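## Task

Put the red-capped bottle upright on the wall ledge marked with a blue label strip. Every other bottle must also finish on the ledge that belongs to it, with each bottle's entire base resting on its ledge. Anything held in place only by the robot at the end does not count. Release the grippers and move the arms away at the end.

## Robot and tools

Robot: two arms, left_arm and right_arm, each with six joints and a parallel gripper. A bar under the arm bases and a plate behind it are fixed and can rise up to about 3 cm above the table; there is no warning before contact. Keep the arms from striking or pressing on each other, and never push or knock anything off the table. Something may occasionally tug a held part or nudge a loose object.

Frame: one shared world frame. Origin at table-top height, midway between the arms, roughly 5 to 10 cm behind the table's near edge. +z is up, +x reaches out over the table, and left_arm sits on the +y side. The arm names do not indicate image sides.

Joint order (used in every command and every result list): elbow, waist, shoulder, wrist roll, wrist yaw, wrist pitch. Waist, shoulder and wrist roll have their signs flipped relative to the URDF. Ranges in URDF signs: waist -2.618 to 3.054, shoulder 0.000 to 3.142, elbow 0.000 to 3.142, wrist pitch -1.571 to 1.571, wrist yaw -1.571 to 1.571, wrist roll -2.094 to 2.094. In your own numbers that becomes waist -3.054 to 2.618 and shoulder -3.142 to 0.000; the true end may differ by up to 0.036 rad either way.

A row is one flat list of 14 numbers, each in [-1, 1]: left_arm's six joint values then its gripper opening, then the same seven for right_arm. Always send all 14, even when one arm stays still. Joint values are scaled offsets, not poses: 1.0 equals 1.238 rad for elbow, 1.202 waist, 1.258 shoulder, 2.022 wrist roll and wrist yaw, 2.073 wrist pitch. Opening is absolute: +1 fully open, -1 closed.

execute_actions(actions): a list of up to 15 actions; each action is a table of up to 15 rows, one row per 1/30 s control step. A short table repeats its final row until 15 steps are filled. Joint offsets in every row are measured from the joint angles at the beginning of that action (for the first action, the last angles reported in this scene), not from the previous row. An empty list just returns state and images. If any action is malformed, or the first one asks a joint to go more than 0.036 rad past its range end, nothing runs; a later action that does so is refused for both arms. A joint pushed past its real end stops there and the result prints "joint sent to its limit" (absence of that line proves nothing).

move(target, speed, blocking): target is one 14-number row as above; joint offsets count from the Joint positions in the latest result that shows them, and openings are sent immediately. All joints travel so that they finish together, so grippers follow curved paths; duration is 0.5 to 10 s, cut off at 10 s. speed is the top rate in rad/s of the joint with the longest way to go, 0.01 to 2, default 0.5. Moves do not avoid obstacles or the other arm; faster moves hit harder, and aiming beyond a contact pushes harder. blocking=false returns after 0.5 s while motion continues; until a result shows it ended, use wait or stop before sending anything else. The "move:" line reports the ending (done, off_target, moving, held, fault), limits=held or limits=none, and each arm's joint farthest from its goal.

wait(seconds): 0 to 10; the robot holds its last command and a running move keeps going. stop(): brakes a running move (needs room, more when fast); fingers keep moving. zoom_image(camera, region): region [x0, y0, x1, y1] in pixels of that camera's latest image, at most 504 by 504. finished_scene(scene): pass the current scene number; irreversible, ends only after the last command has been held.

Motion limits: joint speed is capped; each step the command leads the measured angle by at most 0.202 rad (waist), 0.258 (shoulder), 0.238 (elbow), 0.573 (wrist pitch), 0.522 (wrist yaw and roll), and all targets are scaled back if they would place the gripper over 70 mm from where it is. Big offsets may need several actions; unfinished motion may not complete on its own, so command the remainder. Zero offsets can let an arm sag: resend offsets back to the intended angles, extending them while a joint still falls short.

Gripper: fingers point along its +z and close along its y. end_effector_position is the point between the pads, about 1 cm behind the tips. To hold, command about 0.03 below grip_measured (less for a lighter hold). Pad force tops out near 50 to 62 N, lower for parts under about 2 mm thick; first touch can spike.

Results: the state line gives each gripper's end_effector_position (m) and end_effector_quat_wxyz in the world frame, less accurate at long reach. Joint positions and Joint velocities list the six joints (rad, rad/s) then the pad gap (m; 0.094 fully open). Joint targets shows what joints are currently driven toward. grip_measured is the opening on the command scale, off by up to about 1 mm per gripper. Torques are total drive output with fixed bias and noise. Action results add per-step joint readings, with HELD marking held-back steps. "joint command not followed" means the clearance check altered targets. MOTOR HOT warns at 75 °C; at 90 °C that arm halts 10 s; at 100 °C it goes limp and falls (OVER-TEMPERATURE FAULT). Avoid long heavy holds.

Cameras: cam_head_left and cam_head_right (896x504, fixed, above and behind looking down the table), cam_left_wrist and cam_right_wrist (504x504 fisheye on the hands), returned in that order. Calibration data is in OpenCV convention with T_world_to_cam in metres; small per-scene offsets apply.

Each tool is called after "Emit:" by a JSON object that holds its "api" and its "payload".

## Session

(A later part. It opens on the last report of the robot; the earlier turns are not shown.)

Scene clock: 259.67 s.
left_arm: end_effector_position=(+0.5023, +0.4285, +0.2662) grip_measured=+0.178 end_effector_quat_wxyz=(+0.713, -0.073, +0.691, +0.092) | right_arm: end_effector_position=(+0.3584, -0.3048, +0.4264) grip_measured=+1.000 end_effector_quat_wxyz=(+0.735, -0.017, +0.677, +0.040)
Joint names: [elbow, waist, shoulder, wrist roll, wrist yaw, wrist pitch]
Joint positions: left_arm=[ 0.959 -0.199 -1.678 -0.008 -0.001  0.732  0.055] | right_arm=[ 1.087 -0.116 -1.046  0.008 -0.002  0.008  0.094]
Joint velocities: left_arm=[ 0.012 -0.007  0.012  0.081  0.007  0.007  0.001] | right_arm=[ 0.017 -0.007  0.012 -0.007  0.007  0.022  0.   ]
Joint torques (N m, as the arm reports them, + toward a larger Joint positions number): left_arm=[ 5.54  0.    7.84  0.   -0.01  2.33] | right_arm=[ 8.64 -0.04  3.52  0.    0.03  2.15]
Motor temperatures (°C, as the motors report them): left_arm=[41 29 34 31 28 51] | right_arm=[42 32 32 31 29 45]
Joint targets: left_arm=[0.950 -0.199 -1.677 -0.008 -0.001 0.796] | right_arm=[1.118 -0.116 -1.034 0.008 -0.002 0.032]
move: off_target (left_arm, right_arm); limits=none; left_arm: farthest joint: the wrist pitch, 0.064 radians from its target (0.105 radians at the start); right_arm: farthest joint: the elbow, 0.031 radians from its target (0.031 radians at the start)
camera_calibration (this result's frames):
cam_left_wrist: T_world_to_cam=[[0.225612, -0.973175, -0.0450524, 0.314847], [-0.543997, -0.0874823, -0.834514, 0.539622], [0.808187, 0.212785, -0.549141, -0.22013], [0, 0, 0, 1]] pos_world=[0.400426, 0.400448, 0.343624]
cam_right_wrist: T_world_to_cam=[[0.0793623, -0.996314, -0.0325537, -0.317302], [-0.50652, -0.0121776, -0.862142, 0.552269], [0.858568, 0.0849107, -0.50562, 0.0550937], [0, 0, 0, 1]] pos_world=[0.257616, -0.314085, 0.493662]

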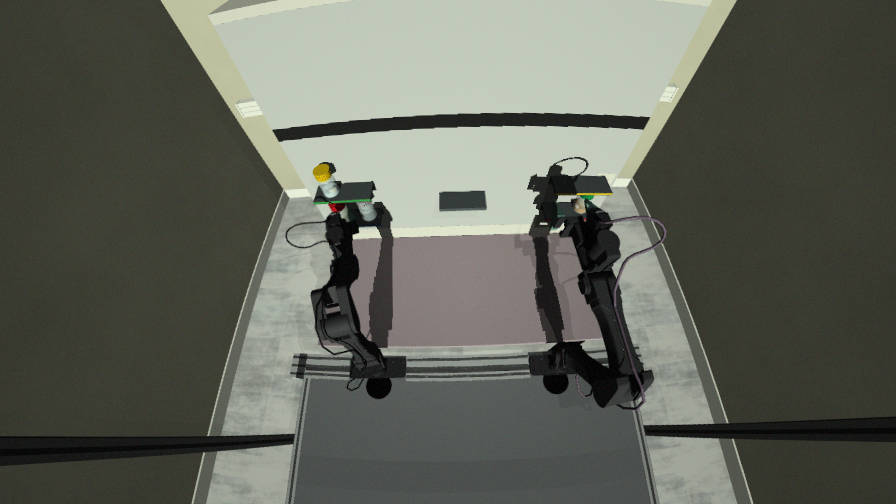

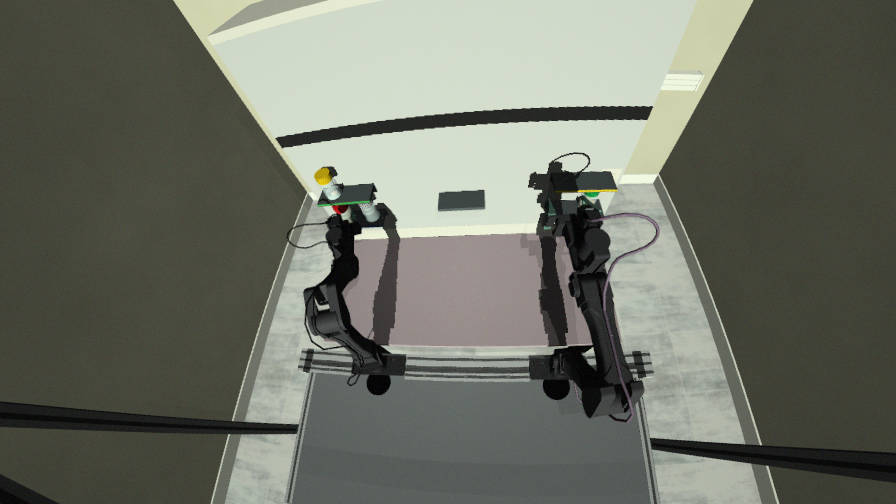

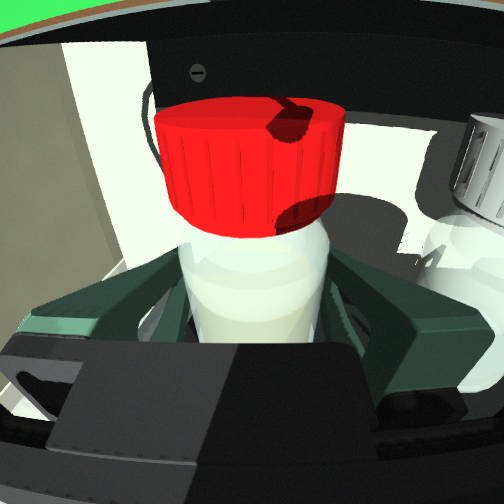

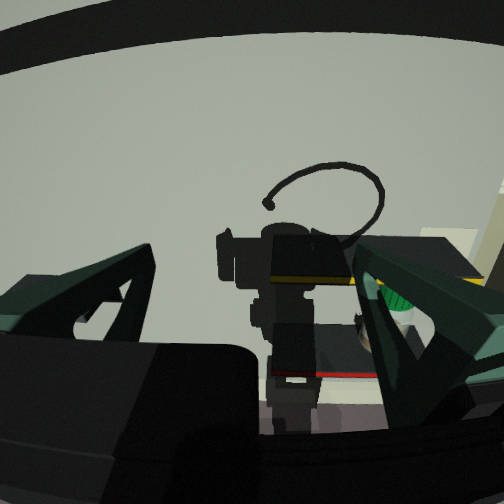

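Emit:
{"api": "move", "payload": {"target": [-0.018,0,0,0,0,0.036,0.1,0.025,0,0.01,0,0,0.012,1], "speed": 0.04}}

Scene clock: 268.00 s.
left_arm: end_effector_position=(+0.5006, +0.4281, +0.2661) grip_measured=+0.178 end_effector_quat_wxyz=(+0.717, -0.072, +0.687, +0.092) | right_arm: end_effector_position=(+0.3584, -0.3048, +0.4266) grip_measured=+1.000 end_effector_quat_wxyz=(+0.735, -0.017, +0.677, +0.040)
Joint names: [elbow, waist, shoulder, wrist roll, wrist yaw, wrist pitch]
Joint positions: left_arm=[ 0.945 -0.199 -1.678 -0.008 -0.001  0.759  0.055] | right_arm=[ 1.087 -0.116 -1.046  0.008 -0.002  0.009  0.094]
Joint velocities: left_arm=[-0.007 -0.002  0.002  0.051 -0.022  0.051  0.001] | right_arm=[0.002 0.007 0.022 0.007 0.022 0.051 0.   ]
Joint torques (N m, as the arm reports them, + toward a larger Joint positions number): left_arm=[ 5.63  0.01  7.68  0.   -0.01  2.18] | right_arm=[8.67 0.   3.48 0.01 0.02 2.15]
Motor temperatures (°C, as the motors report them): left_arm=[40 29 34 31 28 51] | right_arm=[42 32 32 31 29 45]
Joint targets: left_arm=[0.937 -0.199 -1.678 -0.008 -0.001 0.806] | right_arm=[1.118 -0.116 -1.034 0.008 -0.002 0.033]
move: off_target (left_arm, right_arm); limits=none; left_arm: farthest joint: the wrist pitch, 0.048 radians from its target (0.075 radians at the start); right_arm: farthest joint: the elbow, 0.031 radians from its target (0.031 radians at the start)
camera_calibration (this result's frames):
cam_left_wrist: T_world_to_cam=[[0.225986, -0.973086, -0.0451036, 0.314626], [-0.533437, -0.0848757, -0.841571, 0.534089], [0.815092, 0.214243, -0.538261, -0.225656], [0, 0, 0, 1]] pos_world=[0.397732, 0.399835, 0.342203]
cam_right_wrist: T_world_to_cam=[[0.0793587, -0.996314, -0.0325547, -0.317301], [-0.505865, -0.0121101, -0.862528, 0.552375], [0.858954, 0.0849174, -0.504962, 0.0547857], [0, 0, 0, 1]] pos_world=[0.257549, -0.314095, 0.493773]

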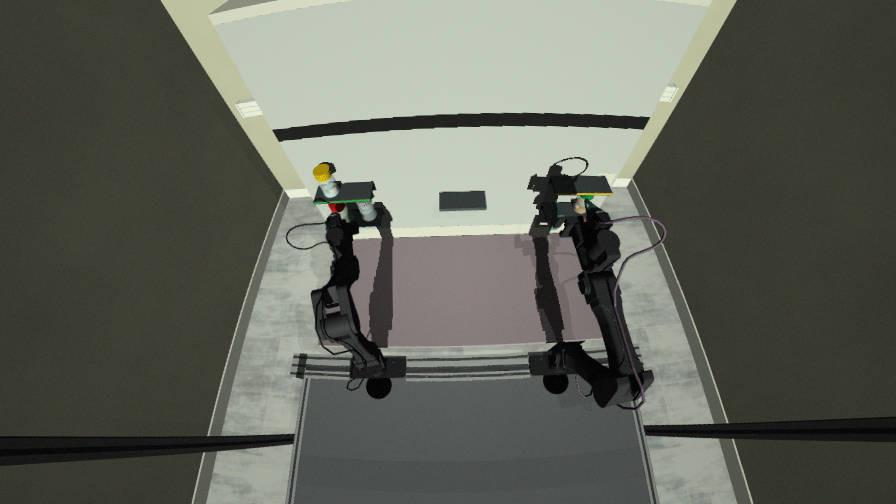

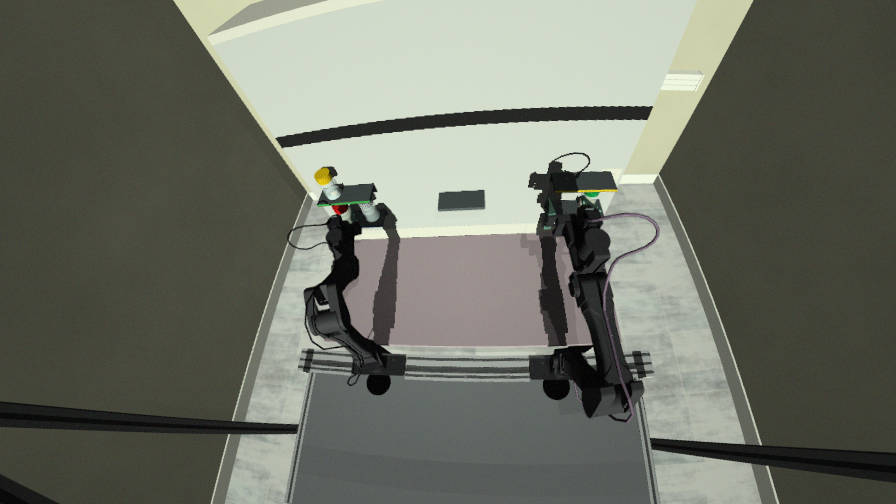

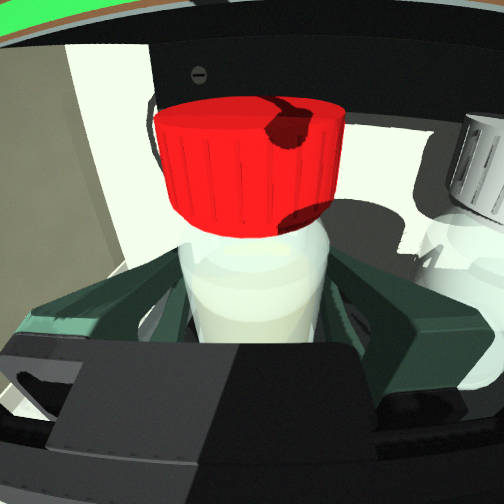

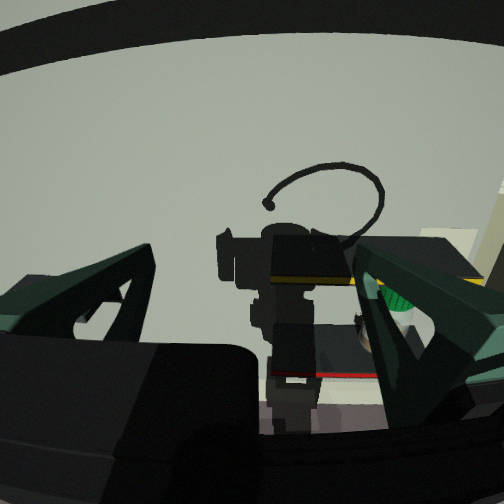

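Emit:
{"api": "execute_actions", "payload": {"actions": [[[0,0,0,0,0,0.012,0.2,0.025,0,0.01,0,0,0.012,1],[0,0,0,0,0,0.008,0.2,0.025,0,0.01,0,0,0.012,1],[0,0,0,0,0,0.004,0.25,0.025,0,0.01,0,0,0.012,1],[0,0,0,0,0,0.002,0.25,0.025,0,0.01,0,0,0.012,1],[0,0,0,0,0,0.002,0.3,0.025,0,0.01,0,0,0.012,1],[0,0,0,0,0,0.002,0.3,0.025,0,0.01,0,0,0.012,1],[0,0,0,0,0,0.002,0.35,0.025,0,0.01,0,0,0.012,1],[0,0,0,0,0,0.002,0.4,0.025,0,0.01,0,0,0.012,1],[0,0,0,0,0,0.002,0.45,0.025,0,0.01,0,0,0.012,1]]]}}

Emit:
{"api": "wait", "payload": {"seconds": 0.4}}

Scene clock: 276.70 s.
left_arm: end_effector_position=(+0.5006, +0.4281, +0.2662) grip_measured=+0.448 end_effector_quat_wxyz=(+0.717, -0.072, +0.687, +0.092) | right_arm: end_effector_position=(+0.3584, -0.3048, +0.4269) grip_measured=+1.000 end_effector_quat_wxyz=(+0.735, -0.017, +0.676, +0.040)
Joint names: [elbow, waist, shoulder, wrist roll, wrist yaw, wrist pitch]
Joint positions: left_arm=[ 0.945 -0.199 -1.678 -0.008 -0.001  0.759  0.068] | right_arm=[ 1.087 -0.116 -1.046  0.008 -0.002  0.01   0.094]
Joint velocities: left_arm=[-0.002 -0.017  0.002 -0.007  0.007  0.051 -0.001] | right_arm=[-0.007 -0.007  0.027  0.037  0.051 -0.051  0.   ]
Joint torques (N m, as the arm reports them, + toward a larger Joint positions number): left_arm=[ 6.11  0.    7.64  0.   -0.01  1.75] | right_arm=[ 8.66 -0.07  3.47  0.02  0.03  2.12]
Motor temperatures (°C, as the motors report them): left_arm=[39 29 35 31 28 51] | right_arm=[42 32 32 31 29 45]
Joint targets: left_arm=[0.945 -0.199 -1.678 -0.008 -0.001 0.763] | right_arm=[1.118 -0.116 -1.034 0.008 -0.002 0.034]
Step readings (joint positions):
0: left_arm=[0.945 -0.199 -1.678 -0.008 -0.001 0.759] | right_arm=[1.087 -0.116 -1.046 0.008 -0.002 0.009]
1: left_arm=[0.945 -0.199 -1.678 -0.008 -0.001 0.759] | right_arm=[1.087 -0.116 -1.046 0.008 -0.002 0.009]
2: left_arm=[0.945 -0.199 -1.678 -0.008 -0.001 0.759] | right_arm=[1.087 -0.116 -1.046 0.008 -0.002 0.010]
4: left_arm=[0.945 -0.199 -1.678 -0.008 -0.001 0.759] | right_arm=[1.087 -0.116 -1.046 0.008 -0.002 0.010]
8: left_arm=[0.945 -0.199 -1.678 -0.008 -0.001 0.759] | right_arm=[1.087 -0.116 -1.046 0.008 -0.002 0.010]
15: Joint positions above
camera_calibration (this result's frames):
cam_left_wrist: T_world_to_cam=[[0.225997, -0.973083, -0.045105, 0.314623], [-0.533125, -0.0847987, -0.841776, 0.534032], [0.815293, 0.214285, -0.537939, -0.225805], [0, 0, 0, 1]] pos_world=[0.3977, 0.399826, 0.342257]
cam_right_wrist: T_world_to_cam=[[0.0793533, -0.996315, -0.0325563, -0.3173], [-0.504882, -0.0120088, -0.863105, 0.552532], [0.859533, 0.0849273, -0.503974, 0.0543236], [0, 0, 0, 1]] pos_world=[0.25745, -0.314109, 0.493941]

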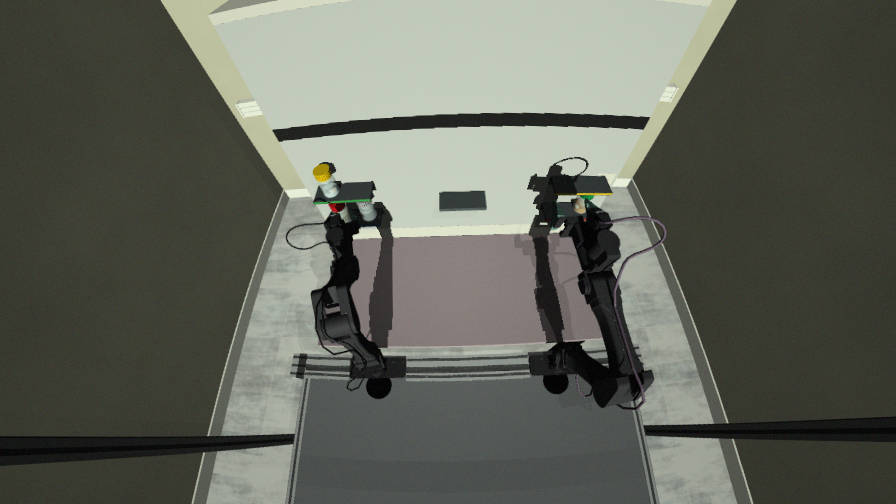

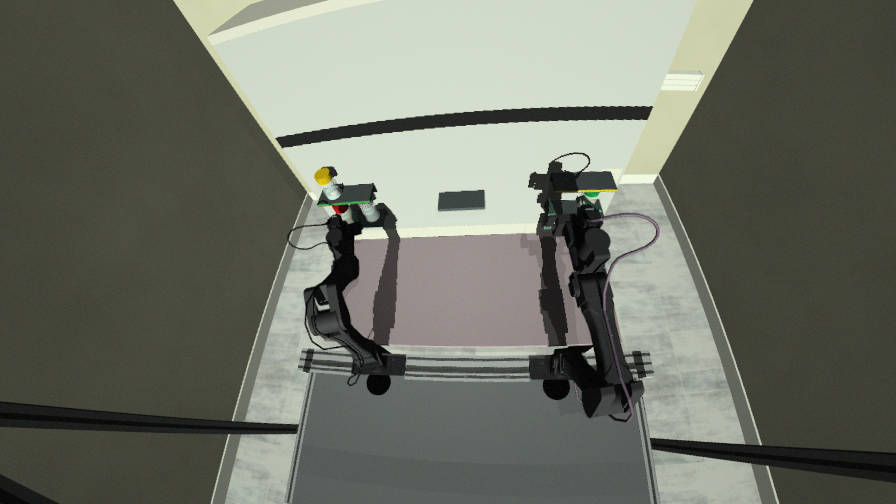

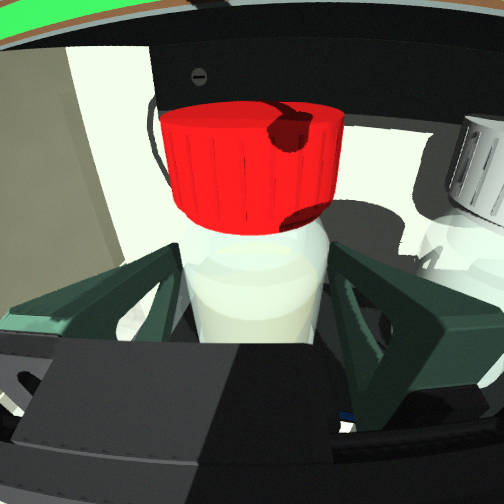

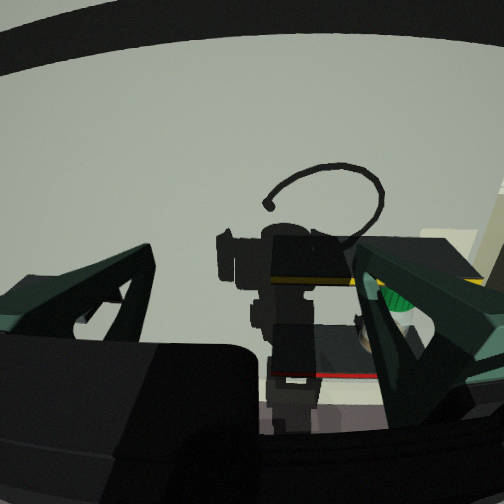

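Scene clock: 277.10 s.
left_arm: end_effector_position=(+0.5006, +0.4281, +0.2662) grip_measured=+0.448 end_effector_quat_wxyz=(+0.717, -0.072, +0.687, +0.092) | right_arm: end_effector_position=(+0.3584, -0.3048, +0.4269) grip_measured=+1.000 end_effector_quat_wxyz=(+0.735, -0.017, +0.676, +0.040)
Joint names: [elbow, waist, shoulder, wrist roll, wrist yaw, wrist pitch]
Joint positions: left_arm=[ 0.945 -0.199 -1.678 -0.008 -0.001  0.759  0.068] | right_arm=[ 1.087 -0.116 -1.046  0.008 -0.002  0.01   0.094]
Joint velocities: left_arm=[ 0.002  0.022 -0.002  0.11   0.007 -0.007 -0.   ] | right_arm=[-0.022  0.012  0.012 -0.037  0.037  0.007  0.   ]
Joint torques (N m, as the arm reports them, + toward a larger Joint positions number): left_arm=[ 6.18  0.01  7.65 -0.01 -0.01  1.77] | right_arm=[8.65 0.04 3.46 0.02 0.03 2.11]
Motor temperatures (°C, as the motors report them): left_arm=[39 29 35 31 28 51] | right_arm=[42 32 32 31 29 45]
Joint targets: left_arm=[0.945 -0.199 -1.678 -0.008 -0.001 0.763] | right_arm=[1.118 -0.116 -1.034 0.008 -0.002 0.034]
wait: 0.40 s; at rest by 0.17 s
camera_calibration (this result's frames):
cam_left_wrist: T_world_to_cam=[[0.225997, -0.973083, -0.045105, 0.314623], [-0.533125, -0.0847987, -0.841776, 0.534032], [0.815293, 0.214285, -0.537939, -0.225805], [0, 0, 0, 1]] pos_world=[0.3977, 0.399826, 0.342257]
cam_right_wrist: T_world_to_cam=[[0.0793533, -0.996315, -0.0325563, -0.3173], [-0.504882, -0.0120088, -0.863105, 0.552532], [0.859533, 0.0849273, -0.503974, 0.0543236], [0, 0, 0, 1]] pos_world=[0.25745, -0.314109, 0.493941]

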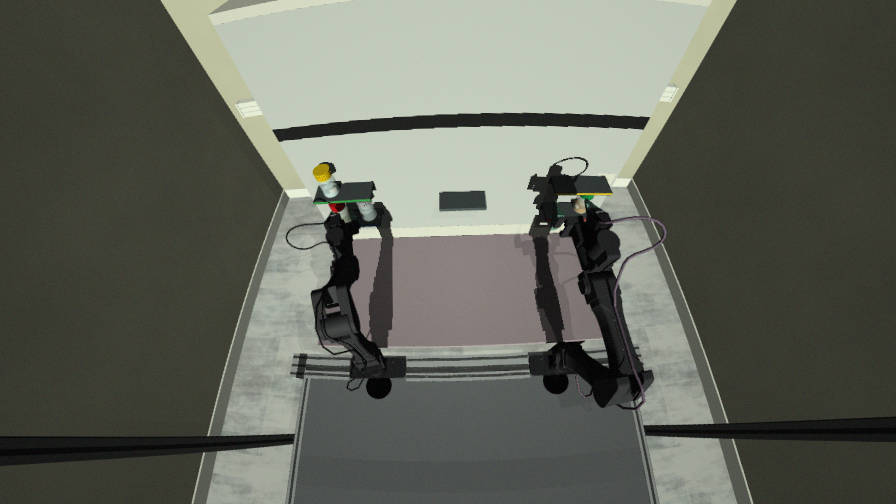

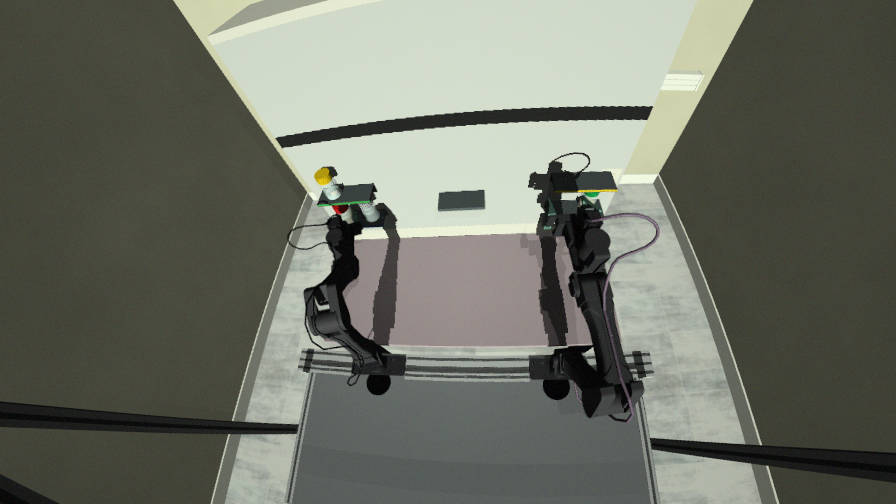

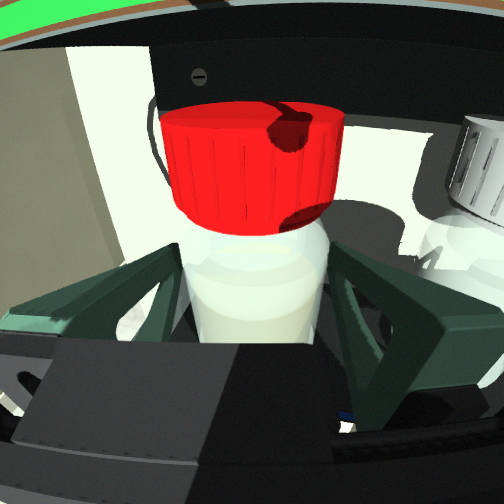

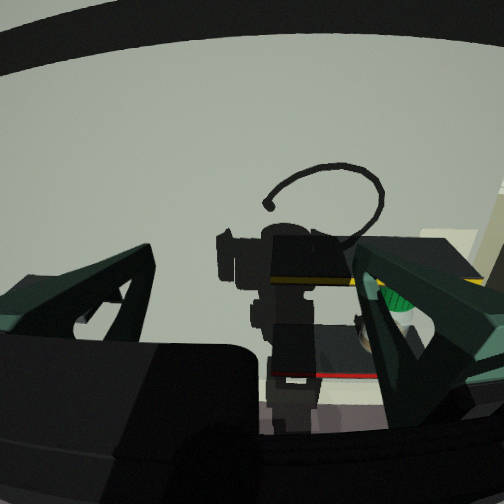

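Emit:
{"api": "move", "payload": {"target": [-0.305,0,0.54,0,0,-0.145,0.45,0.025,0,0.01,0,0,0.012,1], "speed": 0.4}}

Emit:
{"api": "zoom_image", "payload": {"camera": "cam_head_left", "region": [290,150,420,260]}}

Scene clock: 284.37 s.
left_arm: end_effector_position=(+0.3622, +0.3949, +0.2993) grip_measured=+0.448 end_effector_quat_wxyz=(+0.722, -0.072, +0.682, +0.093) | right_arm: end_effector_position=(+0.3584, -0.3049, +0.4273) grip_measured=+1.000 end_effector_quat_wxyz=(+0.736, -0.017, +0.676, +0.040)
Joint names: [elbow, waist, shoulder, wrist roll, wrist yaw, wrist pitch]
Joint positions: left_arm=[ 0.582 -0.199 -1.019 -0.008 -0.001  0.477  0.068] | right_arm=[ 1.087 -0.116 -1.046  0.008 -0.002  0.012  0.094]
Joint velocities: left_arm=[-0.007  0.012 -0.002 -0.007 -0.037 -0.051  0.   ] | right_arm=[ 0.012 -0.012 -0.012 -0.007  0.022  0.037  0.   ]
Joint torques (N m, as the arm reports them, + toward a larger Joint positions number): left_arm=[ 5.55  0.01  4.06  0.   -0.01  1.57] | right_arm=[8.61 0.   3.47 0.   0.03 2.13]
Motor temperatures (°C, as the motors report them): left_arm=[39 29 35 31 28 50] | right_arm=[42 32 32 31 29 45]
Joint targets: left_arm=[0.567 -0.199 -0.999 -0.008 -0.001 0.459] | right_arm=[1.118 -0.116 -1.034 0.008 -0.002 0.035]
move: off_target (right_arm); limits=none; left_arm: farthest joint: the shoulder, 0.020 radians from its target (0.680 radians at the start); right_arm: farthest joint: the elbow, 0.031 radians from its target (0.031 radians at the start)
camera_calibration (this result's frames):
cam_left_wrist: T_world_to_cam=[[0.226404, -0.972986, -0.0451549, 0.3149], [-0.52153, -0.0819404, -0.849289, 0.482217], [0.822647, 0.215832, -0.525993, -0.0949399], [0, 0, 0, 1]] pos_world=[0.258298, 0.366397, 0.373824]
cam_right_wrist: T_world_to_cam=[[0.079346, -0.996315, -0.0325584, -0.317299], [-0.50357, -0.0118737, -0.863873, 0.552742], [0.860303, 0.0849403, -0.502657, 0.0537072], [0, 0, 0, 1]] pos_world=[0.257316, -0.314128, 0.494164]

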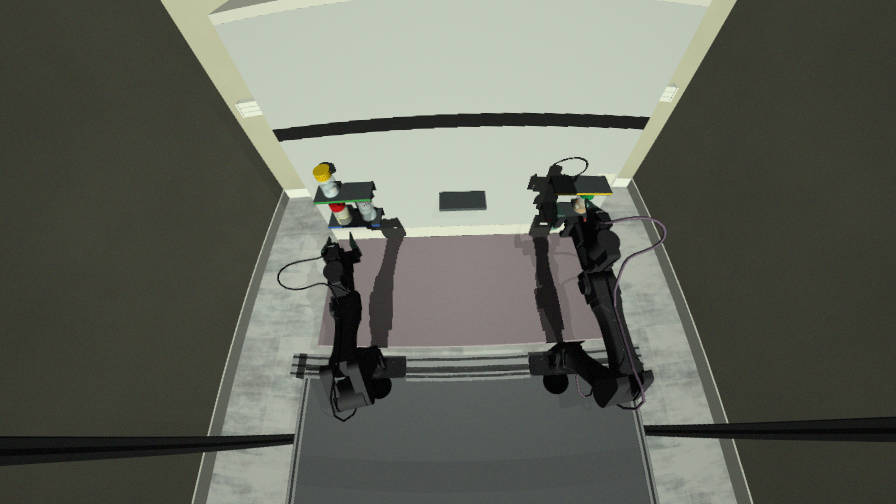

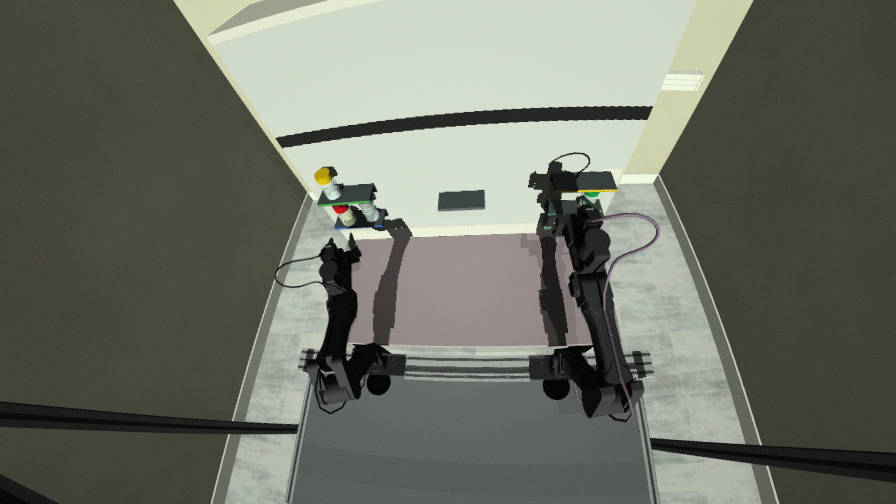

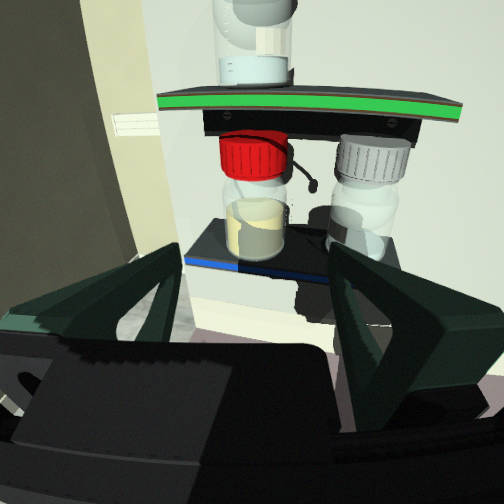

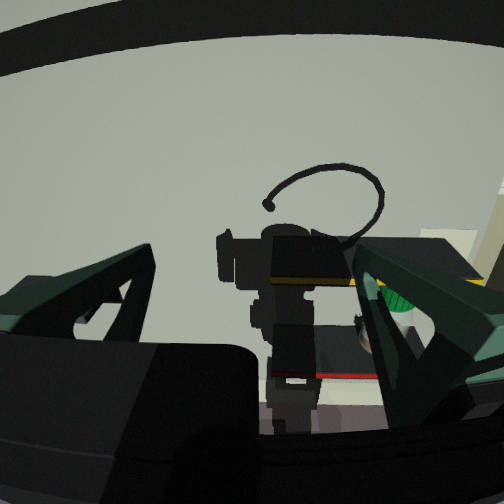

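Region (290, 150, 420, 260) of cam_head_left's 896x504 image, scaled by 3.877, with more detail than that image has; it fills the top 426 rows of this view, and the rest is white.

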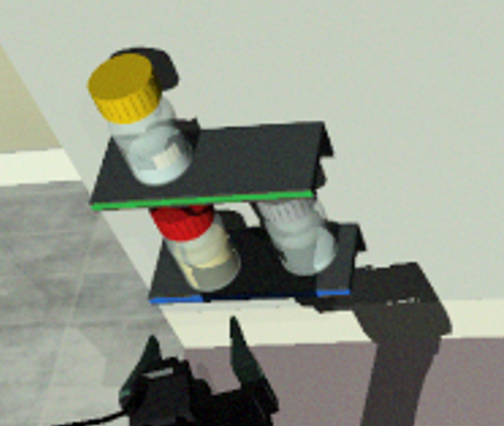

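The whole base is on the ledge and both arms are clear.

Emit:
{"api": "finished_scene", "payload": {"scene": 2}}

The scene is finished: the task was done.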